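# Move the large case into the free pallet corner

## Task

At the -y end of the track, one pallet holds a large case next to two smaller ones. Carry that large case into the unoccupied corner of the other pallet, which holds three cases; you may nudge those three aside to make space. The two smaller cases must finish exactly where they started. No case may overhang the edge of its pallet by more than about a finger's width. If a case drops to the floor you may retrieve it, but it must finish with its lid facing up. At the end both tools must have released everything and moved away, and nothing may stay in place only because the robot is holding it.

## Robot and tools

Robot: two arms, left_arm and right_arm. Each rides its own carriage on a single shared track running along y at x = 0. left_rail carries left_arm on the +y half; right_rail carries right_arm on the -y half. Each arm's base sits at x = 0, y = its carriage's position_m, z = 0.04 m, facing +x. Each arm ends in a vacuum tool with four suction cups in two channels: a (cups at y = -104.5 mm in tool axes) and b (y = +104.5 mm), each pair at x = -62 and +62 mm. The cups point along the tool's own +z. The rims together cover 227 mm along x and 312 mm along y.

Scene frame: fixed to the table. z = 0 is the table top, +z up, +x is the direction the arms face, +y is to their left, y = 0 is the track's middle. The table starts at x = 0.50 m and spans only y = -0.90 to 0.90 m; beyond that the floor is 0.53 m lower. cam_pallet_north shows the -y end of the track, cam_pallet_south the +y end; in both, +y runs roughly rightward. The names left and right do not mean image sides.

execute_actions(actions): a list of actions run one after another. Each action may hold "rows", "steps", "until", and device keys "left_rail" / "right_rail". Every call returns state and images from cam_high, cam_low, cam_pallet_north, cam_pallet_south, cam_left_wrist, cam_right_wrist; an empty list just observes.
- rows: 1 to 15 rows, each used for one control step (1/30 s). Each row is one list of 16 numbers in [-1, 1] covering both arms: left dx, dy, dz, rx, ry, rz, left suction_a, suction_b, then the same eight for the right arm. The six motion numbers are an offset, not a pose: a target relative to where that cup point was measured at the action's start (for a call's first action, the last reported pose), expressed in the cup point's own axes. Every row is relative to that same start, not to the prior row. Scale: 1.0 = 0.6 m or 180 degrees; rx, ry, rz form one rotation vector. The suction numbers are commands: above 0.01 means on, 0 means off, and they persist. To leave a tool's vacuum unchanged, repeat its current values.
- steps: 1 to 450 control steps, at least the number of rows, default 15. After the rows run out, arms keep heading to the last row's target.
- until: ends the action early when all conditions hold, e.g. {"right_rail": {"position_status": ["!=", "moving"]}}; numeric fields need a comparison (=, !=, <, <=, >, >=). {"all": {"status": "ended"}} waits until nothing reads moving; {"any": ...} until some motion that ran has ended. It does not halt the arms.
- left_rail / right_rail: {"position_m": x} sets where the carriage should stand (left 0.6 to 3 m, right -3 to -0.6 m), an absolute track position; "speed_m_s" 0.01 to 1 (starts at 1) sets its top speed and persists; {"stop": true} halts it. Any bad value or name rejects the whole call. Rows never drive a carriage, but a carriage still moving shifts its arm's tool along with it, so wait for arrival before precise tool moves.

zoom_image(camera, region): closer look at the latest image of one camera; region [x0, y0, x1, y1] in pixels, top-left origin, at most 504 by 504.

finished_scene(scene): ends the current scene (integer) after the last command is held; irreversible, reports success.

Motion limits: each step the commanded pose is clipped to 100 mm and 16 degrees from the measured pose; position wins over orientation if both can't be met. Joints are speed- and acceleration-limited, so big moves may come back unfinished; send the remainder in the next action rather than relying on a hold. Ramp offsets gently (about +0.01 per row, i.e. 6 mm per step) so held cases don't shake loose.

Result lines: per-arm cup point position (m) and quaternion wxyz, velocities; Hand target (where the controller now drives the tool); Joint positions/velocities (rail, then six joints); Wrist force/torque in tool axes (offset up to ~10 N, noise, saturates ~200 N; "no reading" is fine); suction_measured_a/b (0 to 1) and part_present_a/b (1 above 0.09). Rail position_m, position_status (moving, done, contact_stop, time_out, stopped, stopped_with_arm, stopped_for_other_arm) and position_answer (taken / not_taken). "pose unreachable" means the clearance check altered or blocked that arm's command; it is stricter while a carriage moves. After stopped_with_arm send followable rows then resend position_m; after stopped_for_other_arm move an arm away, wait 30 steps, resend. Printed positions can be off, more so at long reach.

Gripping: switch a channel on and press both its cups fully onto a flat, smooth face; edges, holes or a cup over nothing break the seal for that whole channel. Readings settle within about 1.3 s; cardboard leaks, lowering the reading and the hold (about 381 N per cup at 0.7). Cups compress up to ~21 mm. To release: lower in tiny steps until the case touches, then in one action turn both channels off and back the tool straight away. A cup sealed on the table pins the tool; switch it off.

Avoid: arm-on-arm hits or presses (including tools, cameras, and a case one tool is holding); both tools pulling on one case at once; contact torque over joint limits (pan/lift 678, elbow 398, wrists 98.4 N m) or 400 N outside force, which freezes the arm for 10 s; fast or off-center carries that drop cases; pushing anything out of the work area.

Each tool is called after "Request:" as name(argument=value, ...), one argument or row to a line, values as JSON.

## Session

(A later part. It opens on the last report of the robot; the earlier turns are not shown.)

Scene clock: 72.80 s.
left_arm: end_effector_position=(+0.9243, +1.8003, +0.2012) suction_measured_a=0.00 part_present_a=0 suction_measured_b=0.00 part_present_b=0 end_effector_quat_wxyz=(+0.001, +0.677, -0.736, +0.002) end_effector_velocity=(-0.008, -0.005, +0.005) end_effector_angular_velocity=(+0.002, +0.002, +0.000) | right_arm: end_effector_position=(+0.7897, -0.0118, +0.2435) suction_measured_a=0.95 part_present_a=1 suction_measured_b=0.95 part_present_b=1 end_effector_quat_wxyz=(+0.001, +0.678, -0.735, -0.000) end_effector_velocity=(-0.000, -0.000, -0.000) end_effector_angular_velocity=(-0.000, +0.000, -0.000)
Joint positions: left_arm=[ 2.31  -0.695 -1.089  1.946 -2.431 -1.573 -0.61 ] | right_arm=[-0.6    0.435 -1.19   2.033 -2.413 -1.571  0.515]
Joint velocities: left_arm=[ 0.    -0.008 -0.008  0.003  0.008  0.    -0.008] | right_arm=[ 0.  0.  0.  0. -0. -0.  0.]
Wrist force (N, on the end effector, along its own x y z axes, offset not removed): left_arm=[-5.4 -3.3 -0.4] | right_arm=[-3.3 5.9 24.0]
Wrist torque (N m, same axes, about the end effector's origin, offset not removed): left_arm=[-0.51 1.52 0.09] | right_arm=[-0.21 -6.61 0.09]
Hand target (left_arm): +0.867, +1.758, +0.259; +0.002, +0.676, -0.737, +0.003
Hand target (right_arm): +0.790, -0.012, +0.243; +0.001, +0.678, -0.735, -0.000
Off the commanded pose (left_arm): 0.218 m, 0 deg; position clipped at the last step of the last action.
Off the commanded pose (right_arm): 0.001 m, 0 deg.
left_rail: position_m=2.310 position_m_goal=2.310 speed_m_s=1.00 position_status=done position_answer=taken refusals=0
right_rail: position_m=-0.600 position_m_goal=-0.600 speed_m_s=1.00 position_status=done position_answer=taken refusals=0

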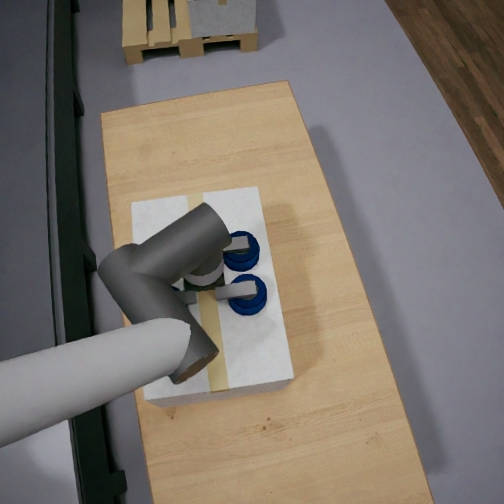

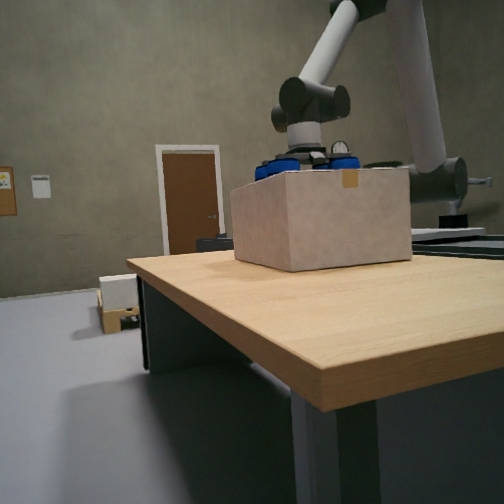

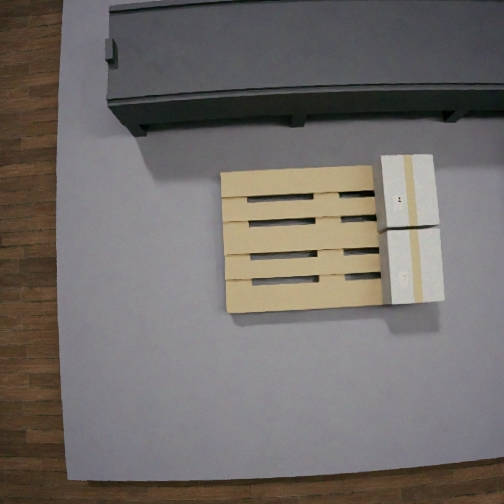

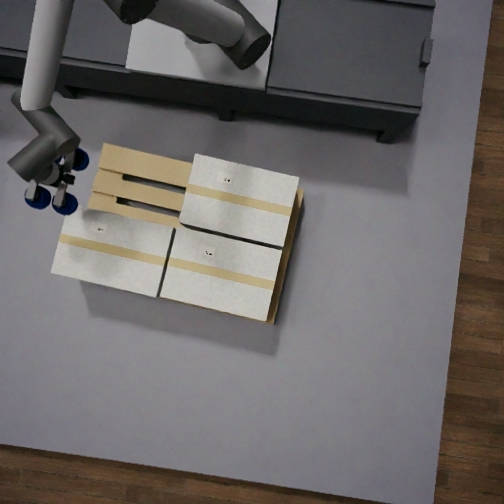

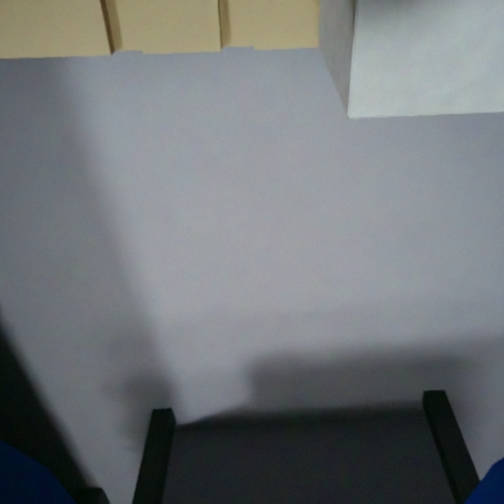

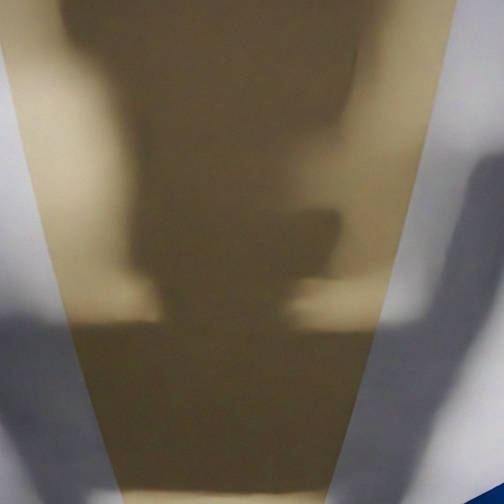

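Request:
execute_actions(
  actions=[],
)

Scene clock: 73.20 s.
left_arm: end_effector_position=(+0.8677, +1.7590, +0.2582) suction_measured_a=0.00 part_present_a=0 suction_measured_b=0.00 part_present_b=0 end_effector_quat_wxyz=(+0.002, +0.676, -0.737, +0.003) end_effector_velocity=(-0.012, -0.007, +0.011) end_effector_angular_velocity=(-0.000, -0.000, +0.000) | right_arm: end_effector_position=(+0.7897, -0.0118, +0.2425) suction_measured_a=0.95 part_present_a=1 suction_measured_b=0.95 part_present_b=1 end_effector_quat_wxyz=(+0.001, +0.678, -0.735, -0.000) end_effector_velocity=(+0.000, +0.000, -0.000) end_effector_angular_velocity=(+0.000, -0.000, -0.000)
Joint positions: left_arm=[ 2.31  -0.762 -1.165  1.965 -2.376 -1.574 -0.675] | right_arm=[-0.6    0.435 -1.189  2.034 -2.415 -1.571  0.515]
Joint velocities: left_arm=[ 0.    -0.013 -0.015  0.004  0.011 -0.    -0.013] | right_arm=[ 0.  0.  0.  0. -0.  0.  0.]
Wrist force (N, on the end effector, along its own x y z axes, offset not removed): left_arm=[-5.9 -4.7 -3.6] | right_arm=[5.1 0.4 21.1]
Wrist torque (N m, same axes, about the end effector's origin, offset not removed): left_arm=[-0.75 1.65 0.05] | right_arm=[-1.01 -7.85 0.17]
Hand target (left_arm): +0.867, +1.758, +0.259; +0.002, +0.676, -0.737, +0.003
Hand target (right_arm): +0.790, -0.012, +0.243; +0.001, +0.678, -0.735, -0.000
Off the commanded pose (left_arm): 0.127 m, 0 deg; position clipped at the last step of the last action.
Off the commanded pose (right_arm): 0.000 m, 0 deg.
left_rail: position_m=2.310 position_m_goal=2.310 speed_m_s=1.00 position_status=done position_answer=taken refusals=0
right_rail: position_m=-0.600 position_m_goal=-0.600 speed_m_s=1.00 position_status=done position_answer=taken refusals=0

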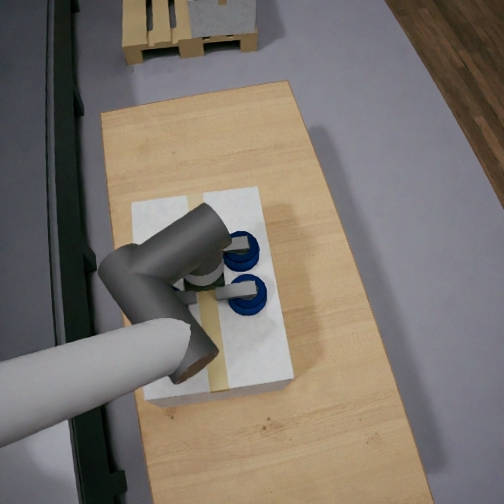

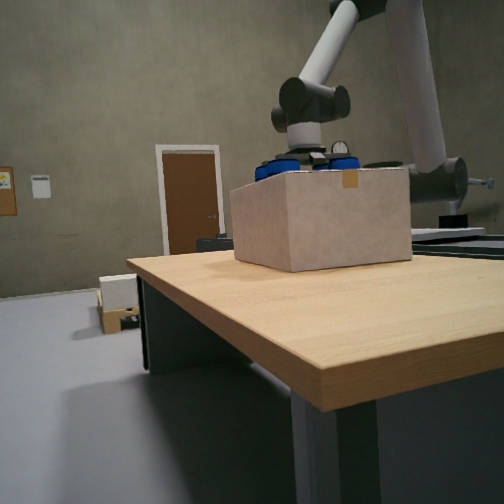

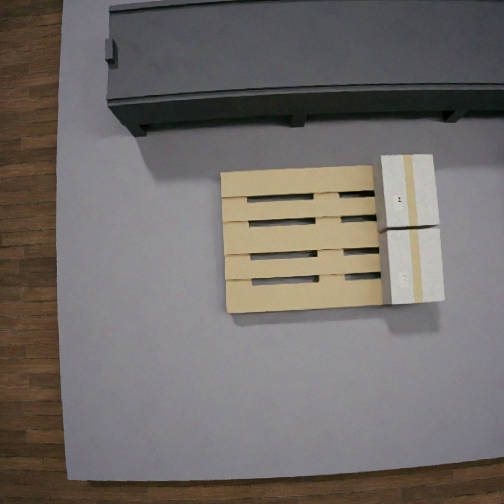

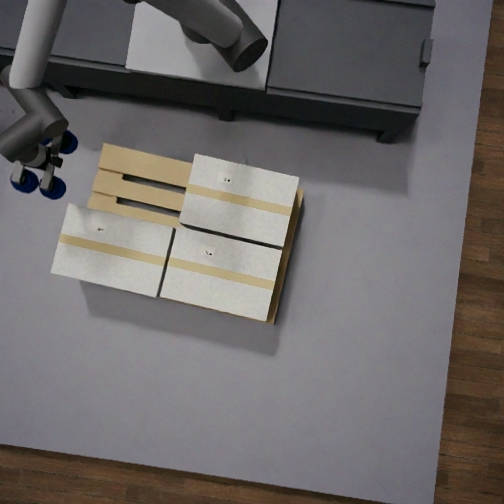

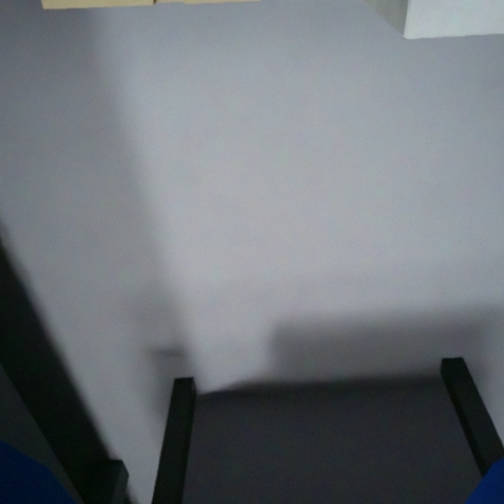

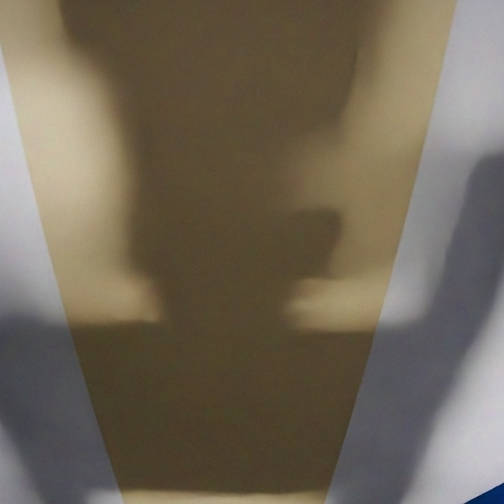

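Request:
execute_actions(
  actions=[
    {"rows": [[0.1085,0.1211,-0.1363,0,0,0,0,0, 0,0,0.0017,0,0,0,1,1]], "steps": 1},
  ],
)

Scene clock: 73.60 s.
left_arm: end_effector_position=(+0.8667, +1.7584, +0.2592) suction_measured_a=0.00 part_present_a=0 suction_measured_b=0.00 part_present_b=0 end_effector_quat_wxyz=(+0.002, +0.676, -0.737, +0.003) end_effector_velocity=(-0.007, -0.005, +0.006) end_effector_angular_velocity=(+0.001, +0.001, +0.000) | right_arm: end_effector_position=(+0.7897, -0.0118, +0.2425) suction_measured_a=0.95 part_present_a=1 suction_measured_b=0.95 part_present_b=1 end_effector_quat_wxyz=(+0.001, +0.678, -0.735, -0.000) end_effector_velocity=(-0.000, -0.000, -0.000) end_effector_angular_velocity=(-0.000, +0.000, +0.000)
Joint positions: left_arm=[ 2.31  -0.763 -1.167  1.966 -2.375 -1.574 -0.676] | right_arm=[-0.6    0.435 -1.189  2.034 -2.415 -1.571  0.515]
Joint velocities: left_arm=[ 0.    -0.008 -0.008  0.001  0.008  0.    -0.008] | right_arm=[ 0.  0.  0.  0. -0.  0. -0.]
Wrist force (N, on the end effector, along its own x y z axes, offset not removed): left_arm=[-8.5 -5.6 -2.1] | right_arm=[0.8 7.0 19.8]
Wrist torque (N m, same axes, about the end effector's origin, offset not removed): left_arm=[-0.75 1.93 0.14] | right_arm=[-0.17 -7.37 -0.01]
Hand target (left_arm): +0.809, +1.716, +0.318; +0.002, +0.675, -0.738, +0.004
Hand target (right_arm): +0.790, -0.012, +0.242; +0.001, +0.678, -0.735, -0.000
Off the commanded pose (left_arm): 0.126 m, 0 deg; position clipped at the last step of the last action.
Off the commanded pose (right_arm): 0.001 m, 0 deg.
left_rail: position_m=2.310 position_m_goal=2.310 speed_m_s=1.00 position_status=done position_answer=taken refusals=0
right_rail: position_m=-0.600 position_m_goal=-0.600 speed_m_s=1.00 position_status=done position_answer=taken refusals=0

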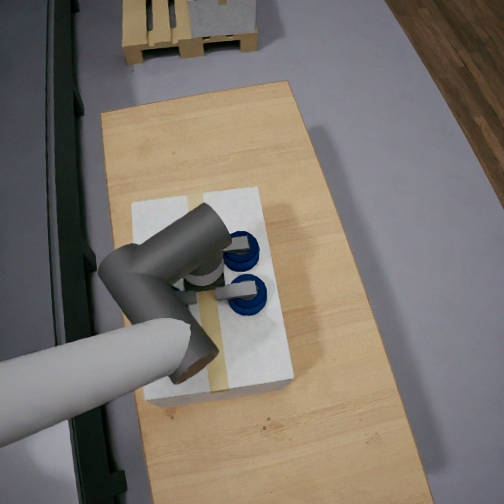

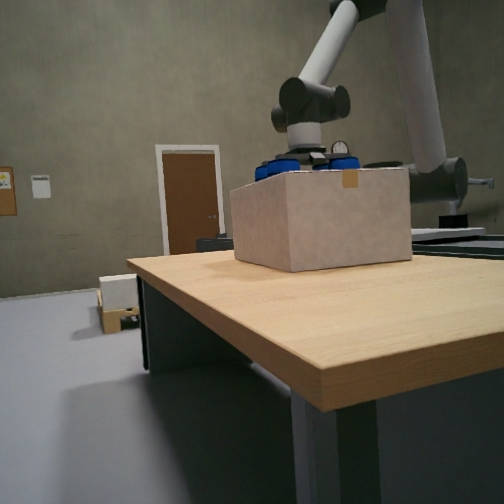

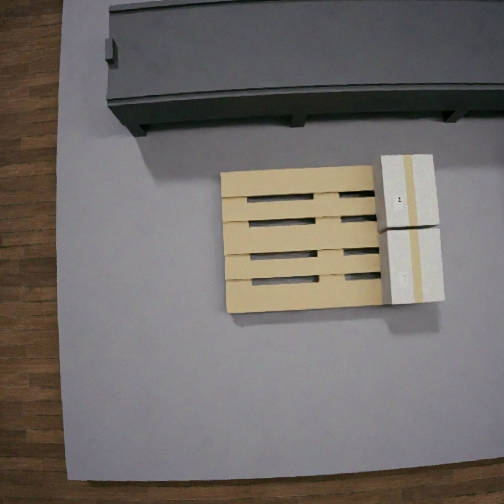

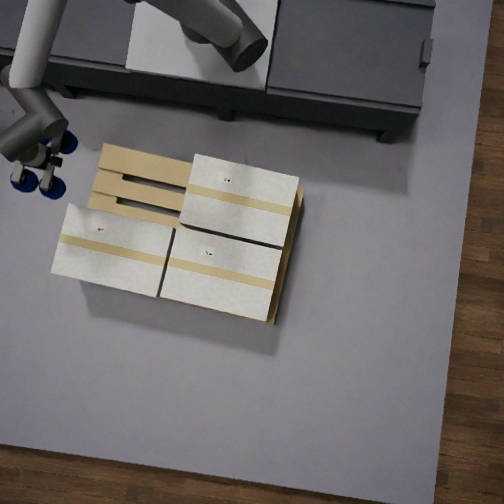

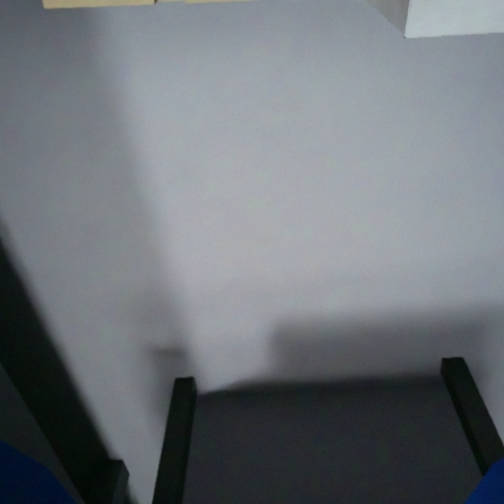

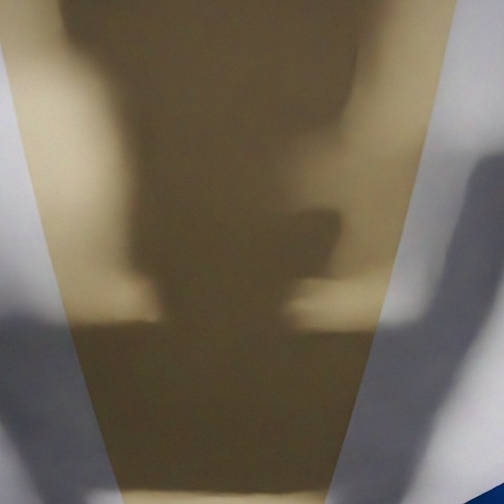

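Request:
zoom_image(
  camera="cam_low",
  region=[220, 230, 420, 290],
)

Request:
execute_actions(
  actions=[],
)

Region (220, 230, 420, 290) of cam_low's 504x504 image, scaled by 2.520, with more detail than that image has; it fills the top 151 rows of this view, and the rest is white.

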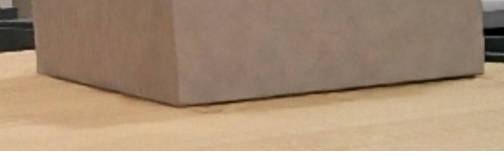

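Scene clock: 73.77 s.
left_arm: end_effector_position=(+0.8241, +1.7262, +0.3037) suction_measured_a=0.00 part_present_a=0 suction_measured_b=0.00 part_present_b=0 end_effector_quat_wxyz=(-0.002, -0.675, +0.738, -0.004) end_effector_velocity=(-0.166, -0.117, +0.174) end_effector_angular_velocity=(-0.016, -0.011, -0.014) | right_arm: end_effector_position=(+0.7897, -0.0118, +0.2417) suction_measured_a=0.95 part_present_a=1 suction_measured_b=0.95 part_present_b=1 end_effector_quat_wxyz=(+0.001, +0.678, -0.735, -0.000) end_effector_velocity=(+0.000, +0.000, -0.002) end_effector_angular_velocity=(+0.000, -0.001, +0.000)
Joint positions: left_arm=[ 2.31  -0.816 -1.222  1.97  -2.326 -1.575 -0.727] | right_arm=[-0.6    0.435 -1.188  2.034 -2.416 -1.571  0.515]
Joint velocities: left_arm=[ 0.    -0.203 -0.216  0.014  0.181 -0.002 -0.189] | right_arm=[ 0.    -0.     0.002  0.001 -0.004  0.    -0.   ]
Wrist force (N, on the end effector, along its own x y z axes, offset not removed): left_arm=[-3.5 4.1 -11.3] | right_arm=[-3.8 3.5 15.1]
Wrist torque (N m, same axes, about the end effector's origin, offset not removed): left_arm=[0.40 1.38 0.22] | right_arm=[-0.62 -6.76 0.04]
Hand target (left_arm): +0.809, +1.716, +0.318; -0.002, -0.675, +0.738, -0.004
Hand target (right_arm): +0.790, -0.012, +0.242; +0.001, +0.678, -0.735, -0.000
Off the commanded pose (left_arm): 0.056 m, 0 deg; position clipped at the last step of the last action.
Off the commanded pose (right_arm): 0.000 m, 0 deg.
left_rail: position_m=2.310 position_m_goal=2.310 speed_m_s=1.00 position_status=done position_answer=taken refusals=0
right_rail: position_m=-0.600 position_m_goal=-0.600 speed_m_s=1.00 position_status=done position_answer=taken refusals=0

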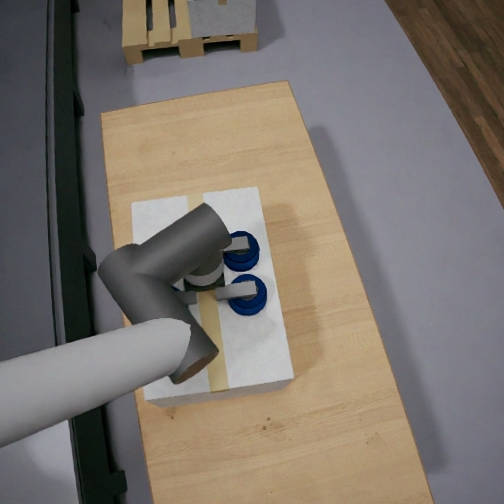

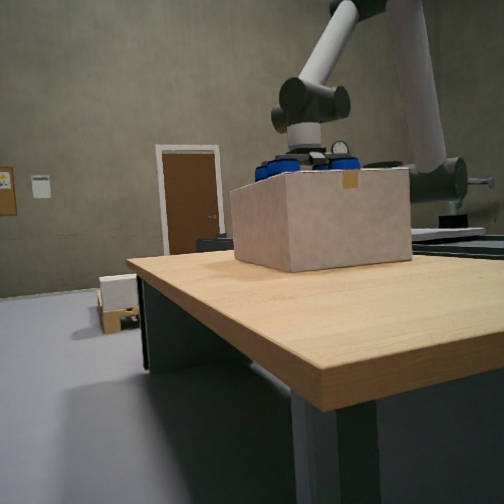

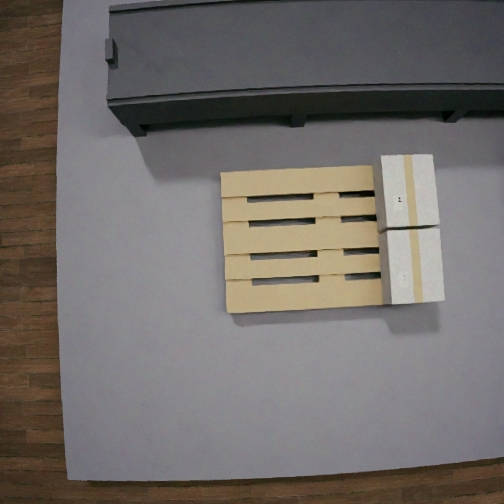

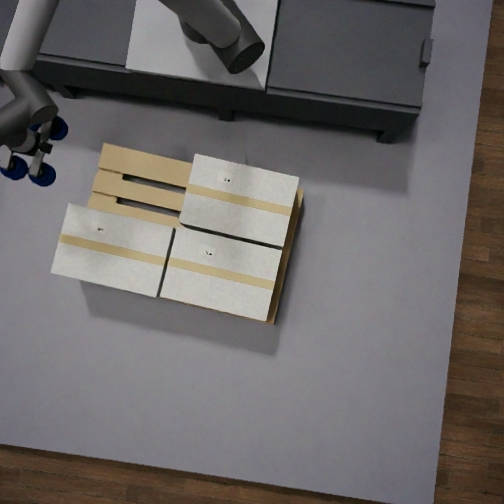

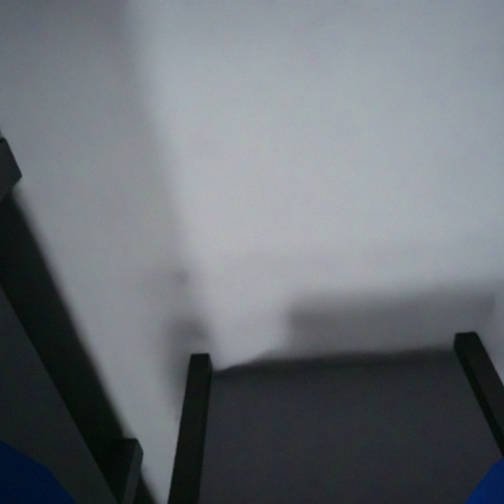

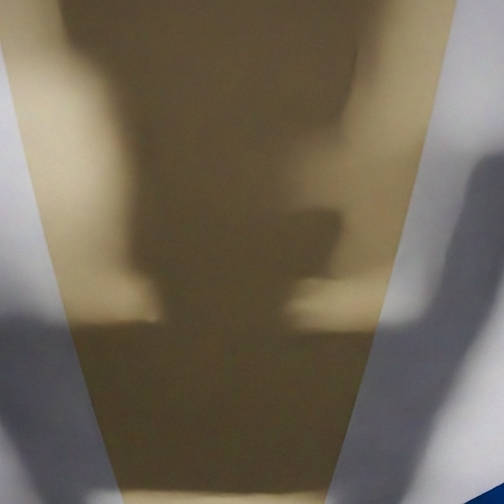

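Request:
execute_actions(
  actions=[],
)

Scene clock: 74.07 s.
left_arm: end_effector_position=(+0.8098, +1.7168, +0.3180) suction_measured_a=0.00 part_present_a=0 suction_measured_b=0.00 part_present_b=0 end_effector_quat_wxyz=(-0.002, -0.675, +0.738, -0.004) end_effector_velocity=(-0.005, -0.003, +0.005) end_effector_angular_velocity=(+0.000, +0.000, +0.000) | right_arm: end_effector_position=(+0.7898, -0.0117, +0.2416) suction_measured_a=0.95 part_present_a=1 suction_measured_b=0.95 part_present_b=1 end_effector_quat_wxyz=(+0.001, +0.678, -0.735, -0.000) end_effector_velocity=(-0.000, -0.000, -0.000) end_effector_angular_velocity=(-0.000, +0.000, +0.000)
Joint positions: left_arm=[ 2.31  -0.833 -1.24   1.971 -2.31  -1.575 -0.744] | right_arm=[-0.6    0.435 -1.188  2.034 -2.416 -1.571  0.515]
Joint velocities: left_arm=[ 0.    -0.006 -0.007  0.     0.006 -0.    -0.007] | right_arm=[ 0. -0.  0.  0. -0.  0. -0.]
Wrist force (N, on the end effector, along its own x y z axes, offset not removed): left_arm=[-5.4 -2.6 -2.6] | right_arm=[2.1 2.9 10.9]
Wrist torque (N m, same axes, about the end effector's origin, offset not removed): left_arm=[-0.24 1.48 0.13] | right_arm=[0.26 -9.00 0.15]
Hand target (left_arm): +0.809, +1.716, +0.318; -0.002, -0.675, +0.738, -0.004
Hand target (right_arm): +0.790, -0.012, +0.242; +0.001, +0.678, -0.735, -0.000
Off the commanded pose (left_arm): 0.034 m, 0 deg; position clipped at the last step of the last action.
Off the commanded pose (right_arm): 0.000 m, 0 deg.
left_rail: position_m=2.310 position_m_goal=2.310 speed_m_s=1.00 position_status=done position_answer=taken refusals=0
right_rail: position_m=-0.600 position_m_goal=-0.600 speed_m_s=1.00 position_status=done position_answer=taken refusals=0

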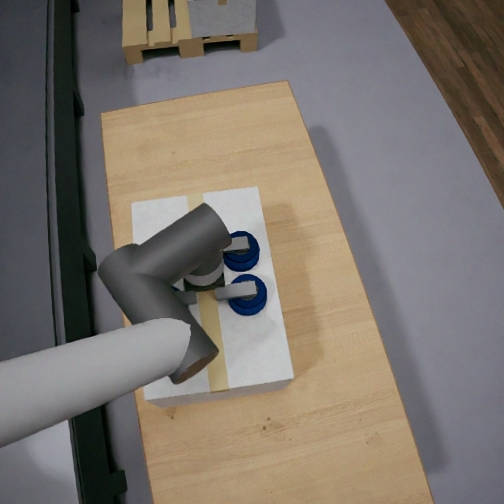

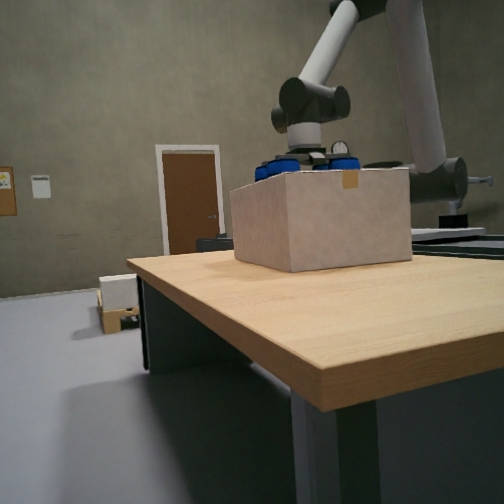

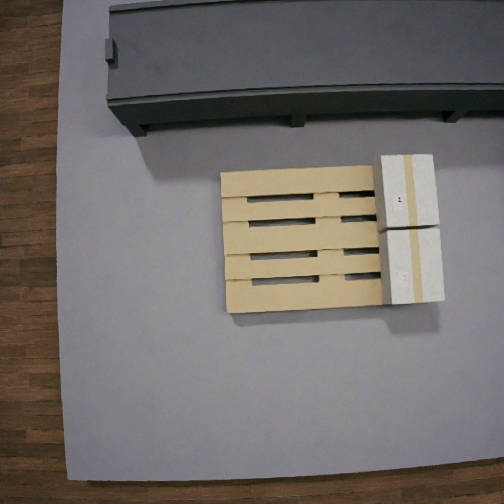

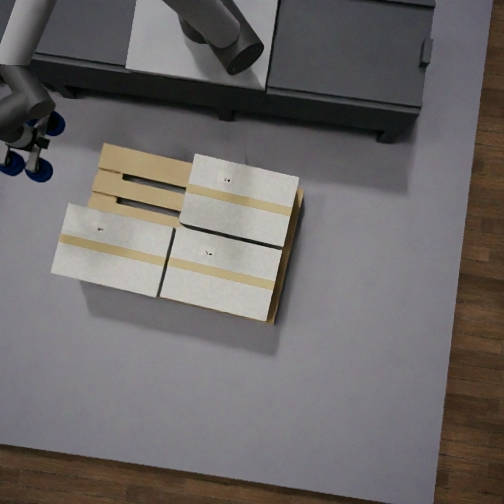

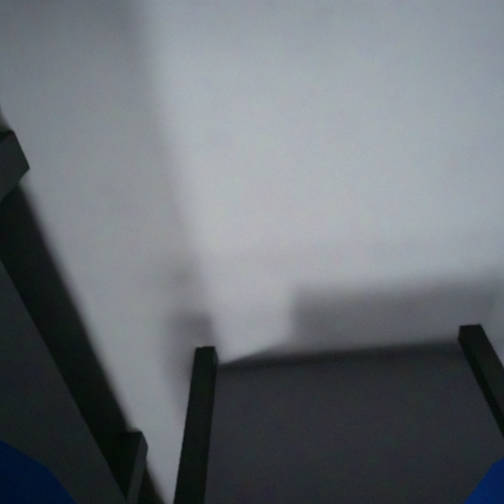

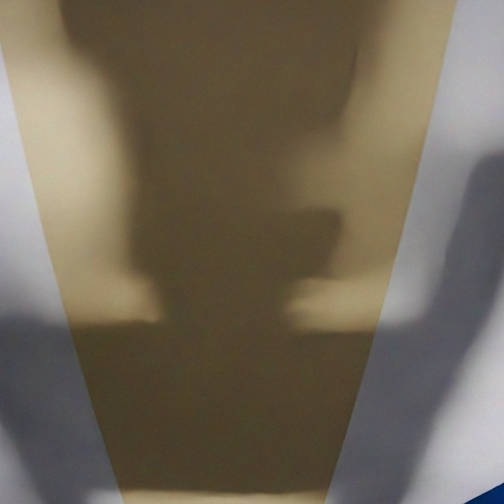

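Request:
execute_actions(
  actions=[
    {"rows": [[0.0306,0.0306,-0.0367,-0.0009,-0.0027,-0.0026,0,0, 0,0,0.0013,0,0,0,1,1]], "steps": 1},
  ],
)

Scene clock: 74.47 s.
left_arm: end_effector_position=(+0.8093, +1.7165, +0.3185) suction_measured_a=0.00 part_present_a=0 suction_measured_b=0.00 part_present_b=0 end_effector_quat_wxyz=(-0.002, -0.675, +0.738, -0.004) end_effector_velocity=(-0.004, -0.002, +0.003) end_effector_angular_velocity=(+0.001, +0.001, +0.001) | right_arm: end_effector_position=(+0.7898, -0.0117, +0.2415) suction_measured_a=0.95 part_present_a=1 suction_measured_b=0.95 part_present_b=1 end_effector_quat_wxyz=(+0.001, +0.678, -0.735, -0.000) end_effector_velocity=(-0.000, -0.000, -0.000) end_effector_angular_velocity=(-0.000, +0.000, -0.000)
Joint positions: left_arm=[ 2.31  -0.833 -1.241  1.971 -2.309 -1.575 -0.744] | right_arm=[-0.6    0.435 -1.188  2.034 -2.416 -1.571  0.515]
Joint velocities: left_arm=[ 0.    -0.004 -0.004  0.     0.006  0.    -0.005] | right_arm=[ 0. -0.  0.  0.  0.  0.  0.]
Wrist force (N, on the end effector, along its own x y z axes, offset not removed): left_arm=[-6.0 -2.1 -1.1] | right_arm=[2.9 3.1 8.7]
Wrist torque (N m, same axes, about the end effector's origin, offset not removed): left_arm=[-0.27 1.49 0.10] | right_arm=[0.54 -9.68 0.08]
Hand target (left_arm): +0.790, +1.701, +0.340; -0.000, -0.678, +0.735, -0.001
Hand target (right_arm): +0.790, -0.012, +0.241; +0.001, +0.678, -0.735, -0.000
Off the commanded pose (left_arm): 0.033 m, 1 deg.
Off the commanded pose (right_arm): 0.001 m, 0 deg.
left_rail: position_m=2.310 position_m_goal=2.310 speed_m_s=1.00 position_status=done position_answer=taken refusals=0
right_rail: position_m=-0.600 position_m_goal=-0.600 speed_m_s=1.00 position_status=done position_answer=taken refusals=0

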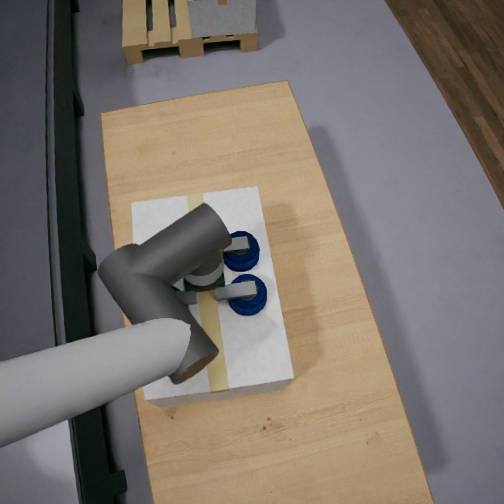

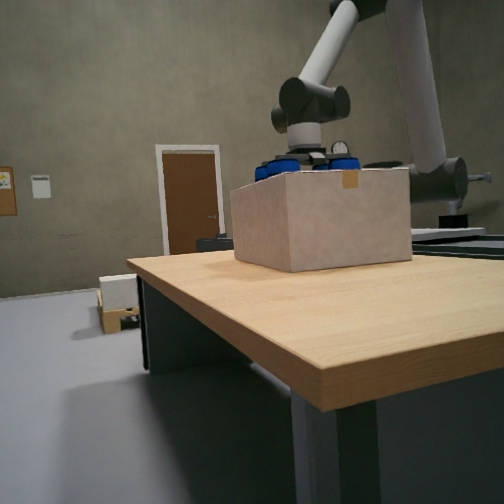

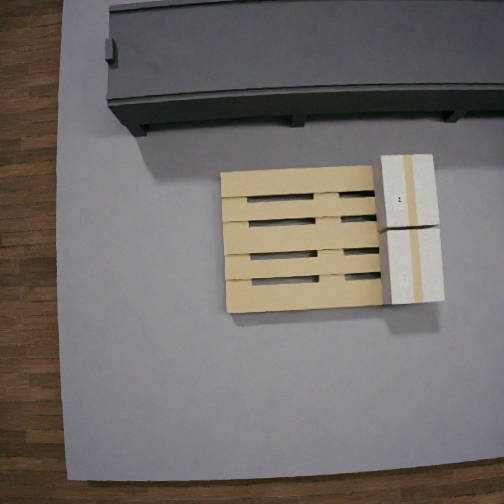

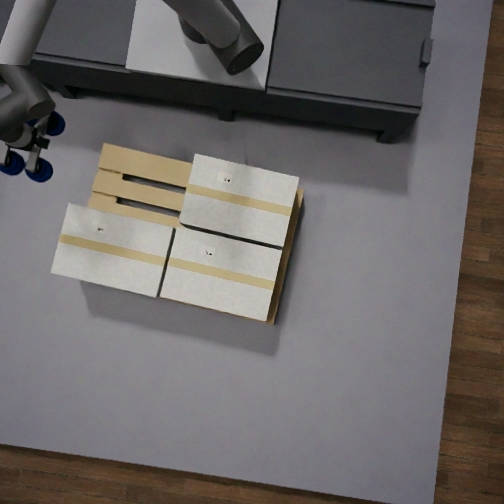

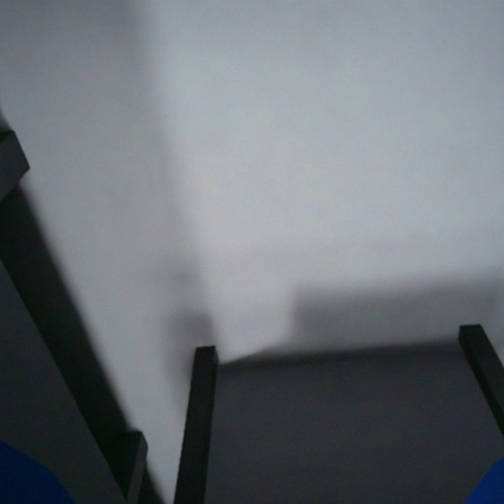

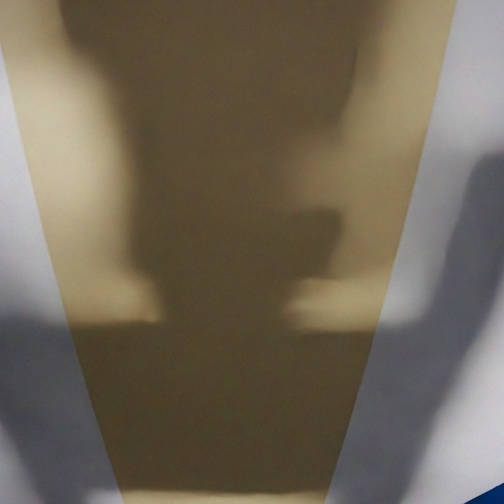

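Request:
execute_actions(
  actions=[],
)

Scene clock: 74.83 s.
left_arm: end_effector_position=(+0.7906, +1.7012, +0.3392) suction_measured_a=0.00 part_present_a=0 suction_measured_b=0.00 part_present_b=0 end_effector_quat_wxyz=(+0.000, +0.678, -0.735, +0.001) end_effector_velocity=(-0.005, -0.004, +0.006) end_effector_angular_velocity=(+0.003, +0.000, +0.002) | right_arm: end_effector_position=(+0.7899, -0.0117, +0.2410) suction_measured_a=0.95 part_present_a=1 suction_measured_b=0.95 part_present_b=1 end_effector_quat_wxyz=(+0.000, +0.678, -0.735, -0.000) end_effector_velocity=(-0.000, -0.000, -0.000) end_effector_angular_velocity=(-0.000, +0.000, +0.000)
Joint positions: left_arm=[ 2.31  -0.859 -1.263  1.965 -2.274 -1.571 -0.777] | right_arm=[-0.6    0.435 -1.187  2.034 -2.417 -1.571  0.515]
Joint velocities: left_arm=[ 0.    -0.007 -0.006 -0.002  0.01   0.001 -0.009] | right_arm=[ 0. -0.  0.  0. -0.  0. -0.]
Wrist force (N, on the end effector, along its own x y z axes, offset not removed): left_arm=[-7.7 1.3 -1.8] | right_arm=[-0.5 15.7 -24.3]
Wrist torque (N m, same axes, about the end effector's origin, offset not removed): left_arm=[0.10 1.82 0.03] | right_arm=[5.58 -8.99 0.36]
Hand target (left_arm): +0.790, +1.701, +0.340; +0.000, +0.678, -0.735, +0.001
Hand target (right_arm): +0.790, -0.012, +0.241; +0.001, +0.678, -0.735, -0.000
Off the commanded pose (left_arm): 0.001 m, 0 deg.
Off the commanded pose (right_arm): 0.000 m, 0 deg.
left_rail: position_m=2.310 position_m_goal=2.310 speed_m_s=1.00 position_status=done position_answer=taken refusals=0
right_rail: position_m=-0.600 position_m_goal=-0.600 speed_m_s=1.00 position_status=done position_answer=taken refusals=0

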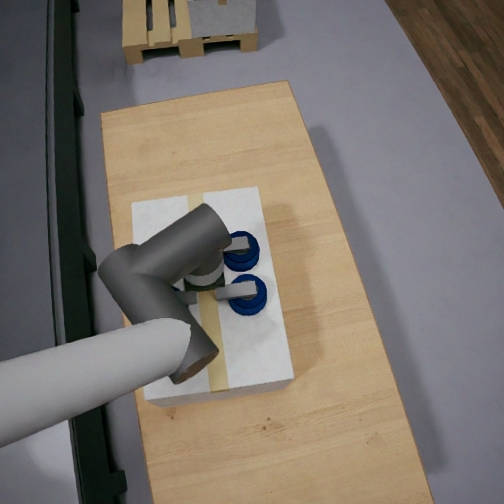

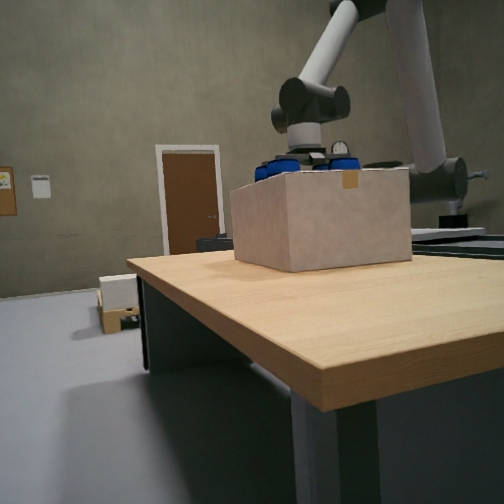

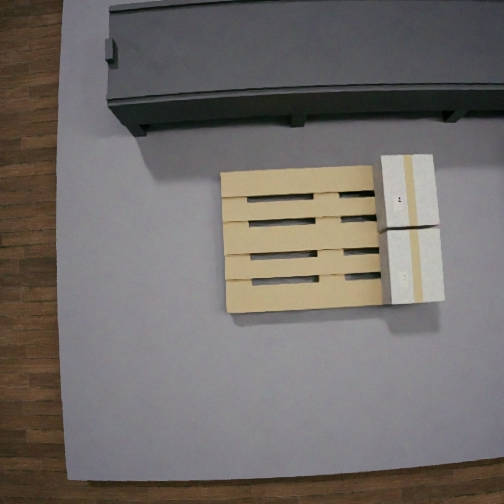

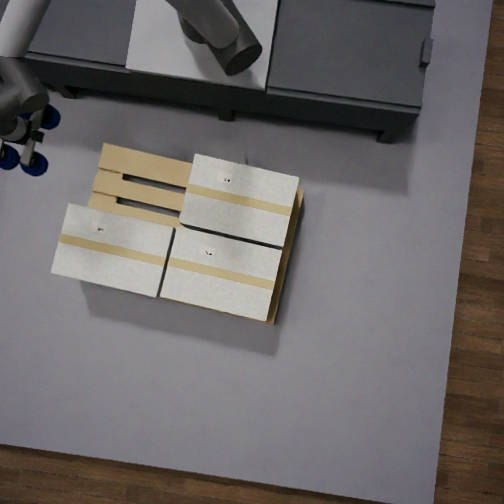

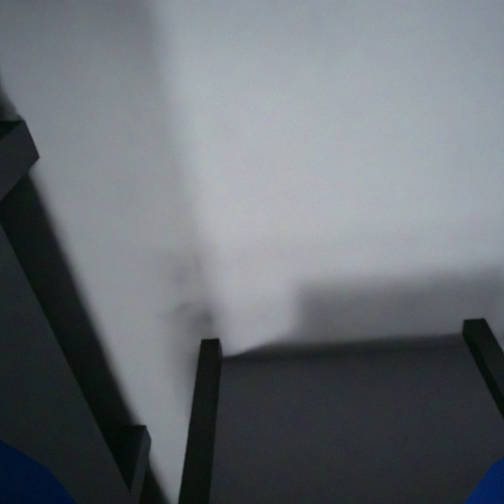

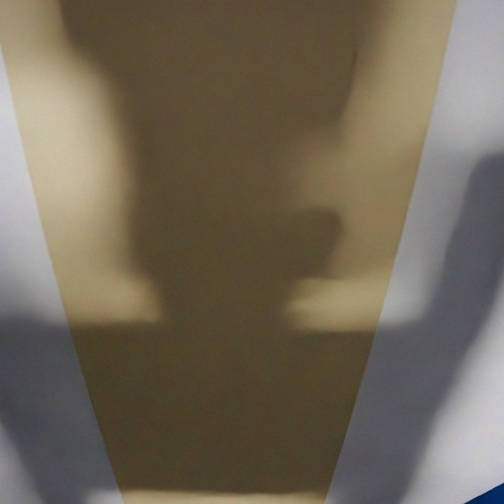

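Request:
execute_actions(
  actions=[
    {"rows": [[0,0,0,0,0,0,0,0, 0,0,-0.015,0,0,0,0,0],[0,0,0,0,0,0,0,0, 0,0,-0.03,0,0,0,0,0],[0,0,0,0,0,0,0,0, 0,0,-0.045,0,0,0,0,0],[0,0,0,0,0,0,0,0, 0,0,-0.06,0,0,0,0,0],[0,0,0,0,0,0,0,0, 0,0,-0.08,0,0,0,0,0],[0,0,0,0,0,0,0,0, 0,0,-0.10,0,0,0,0,0],[0,0,0,0,0,0,0,0, 0,0,-0.125,0,0,0,0,0],[0,0,0,0,0,0,0,0, 0,0,-0.155,0,0,0,0,0]], "steps": 8},
  ],
)

Scene clock: 75.63 s.
left_arm: end_effector_position=(+0.7904, +1.7009, +0.3396) suction_measured_a=0.00 part_present_a=0 suction_measured_b=0.00 part_present_b=0 end_effector_quat_wxyz=(+0.000, +0.678, -0.735, +0.001) end_effector_velocity=(+0.000, +0.001, -0.001) end_effector_angular_velocity=(+0.000, +0.000, -0.001) | right_arm: end_effector_position=(+0.7899, -0.0117, +0.2803) suction_measured_a=0.00 part_present_a=0 suction_measured_b=0.00 part_present_b=0 end_effector_quat_wxyz=(+0.000, +0.678, -0.735, +0.000) end_effector_velocity=(+0.003, +0.001, +0.306) end_effector_angular_velocity=(+0.008, -0.016, -0.001)
Joint positions: left_arm=[ 2.31  -0.859 -1.263  1.964 -2.274 -1.571 -0.778] | right_arm=[-0.6    0.435 -1.224  2.016 -2.362 -1.571  0.515]
Joint velocities: left_arm=[ 0.     0.001  0.001  0.001 -0.001  0.     0.002] | right_arm=[ 0.     0.    -0.279 -0.153  0.415 -0.     0.001]
Wrist force (N, on the end effector, along its own x y z axes, offset not removed): left_arm=[-6.9 -2.8 -1.0] | right_arm=[-5.0 -0.9 1.9]
Wrist torque (N m, same axes, about the end effector's origin, offset not removed): left_arm=[-0.45 1.66 0.26] | right_arm=[-0.80 0.85 -0.12]
Hand target (left_arm): +0.791, +1.701, +0.339; +0.000, +0.678, -0.735, +0.001
Hand target (right_arm): +0.789, -0.012, +0.333; -0.001, +0.678, -0.735, +0.000
Off the commanded pose (left_arm): 0.001 m, 0 deg.
Off the commanded pose (right_arm): 0.054 m, 0 deg.
left_rail: position_m=2.310 position_m_goal=2.310 speed_m_s=1.00 position_status=done position_answer=taken refusals=0
right_rail: position_m=-0.600 position_m_goal=-0.600 speed_m_s=1.00 position_status=done position_answer=taken refusals=0

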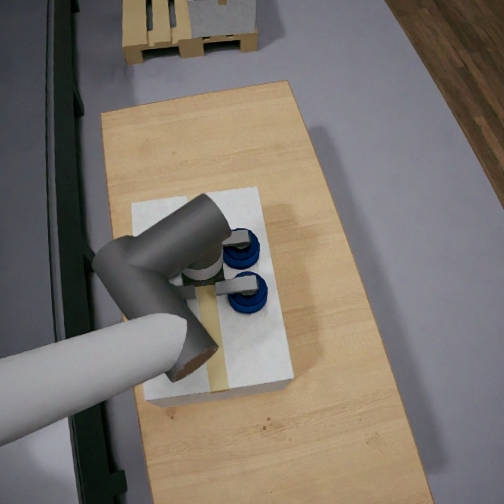

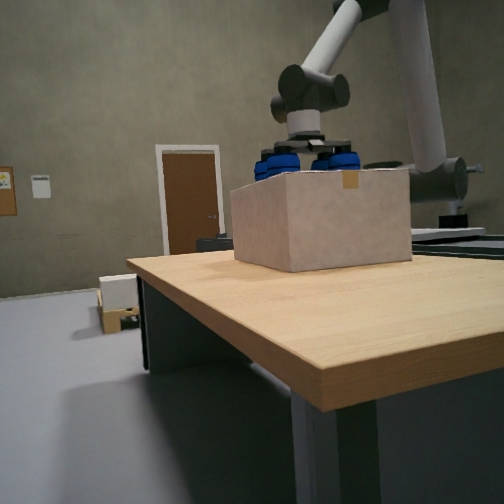

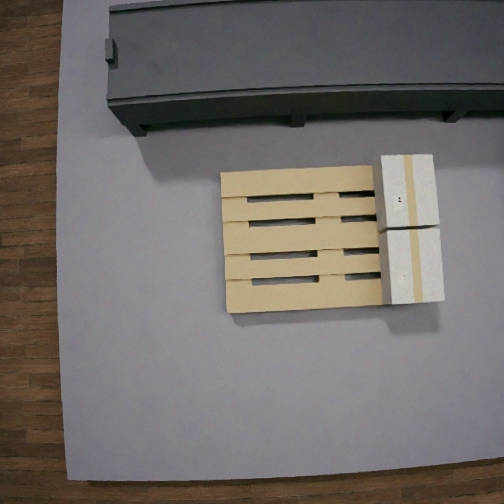

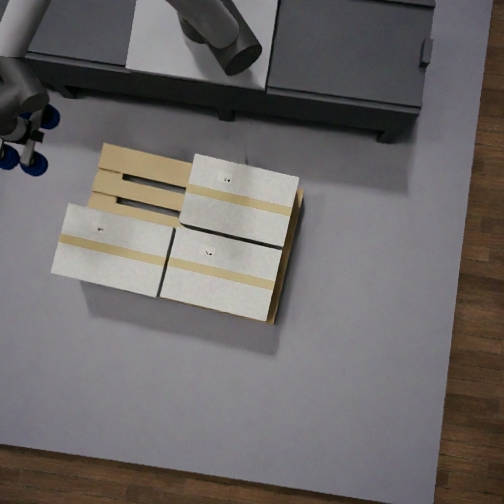

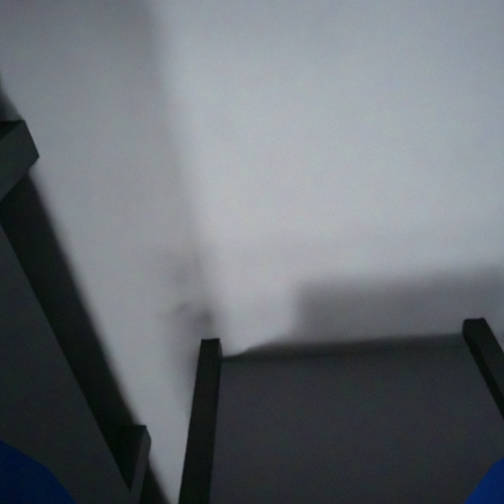

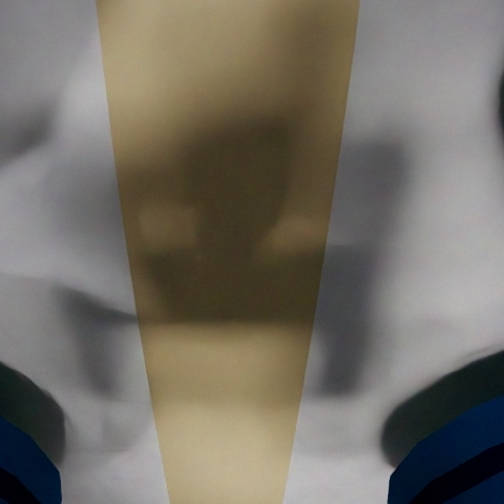

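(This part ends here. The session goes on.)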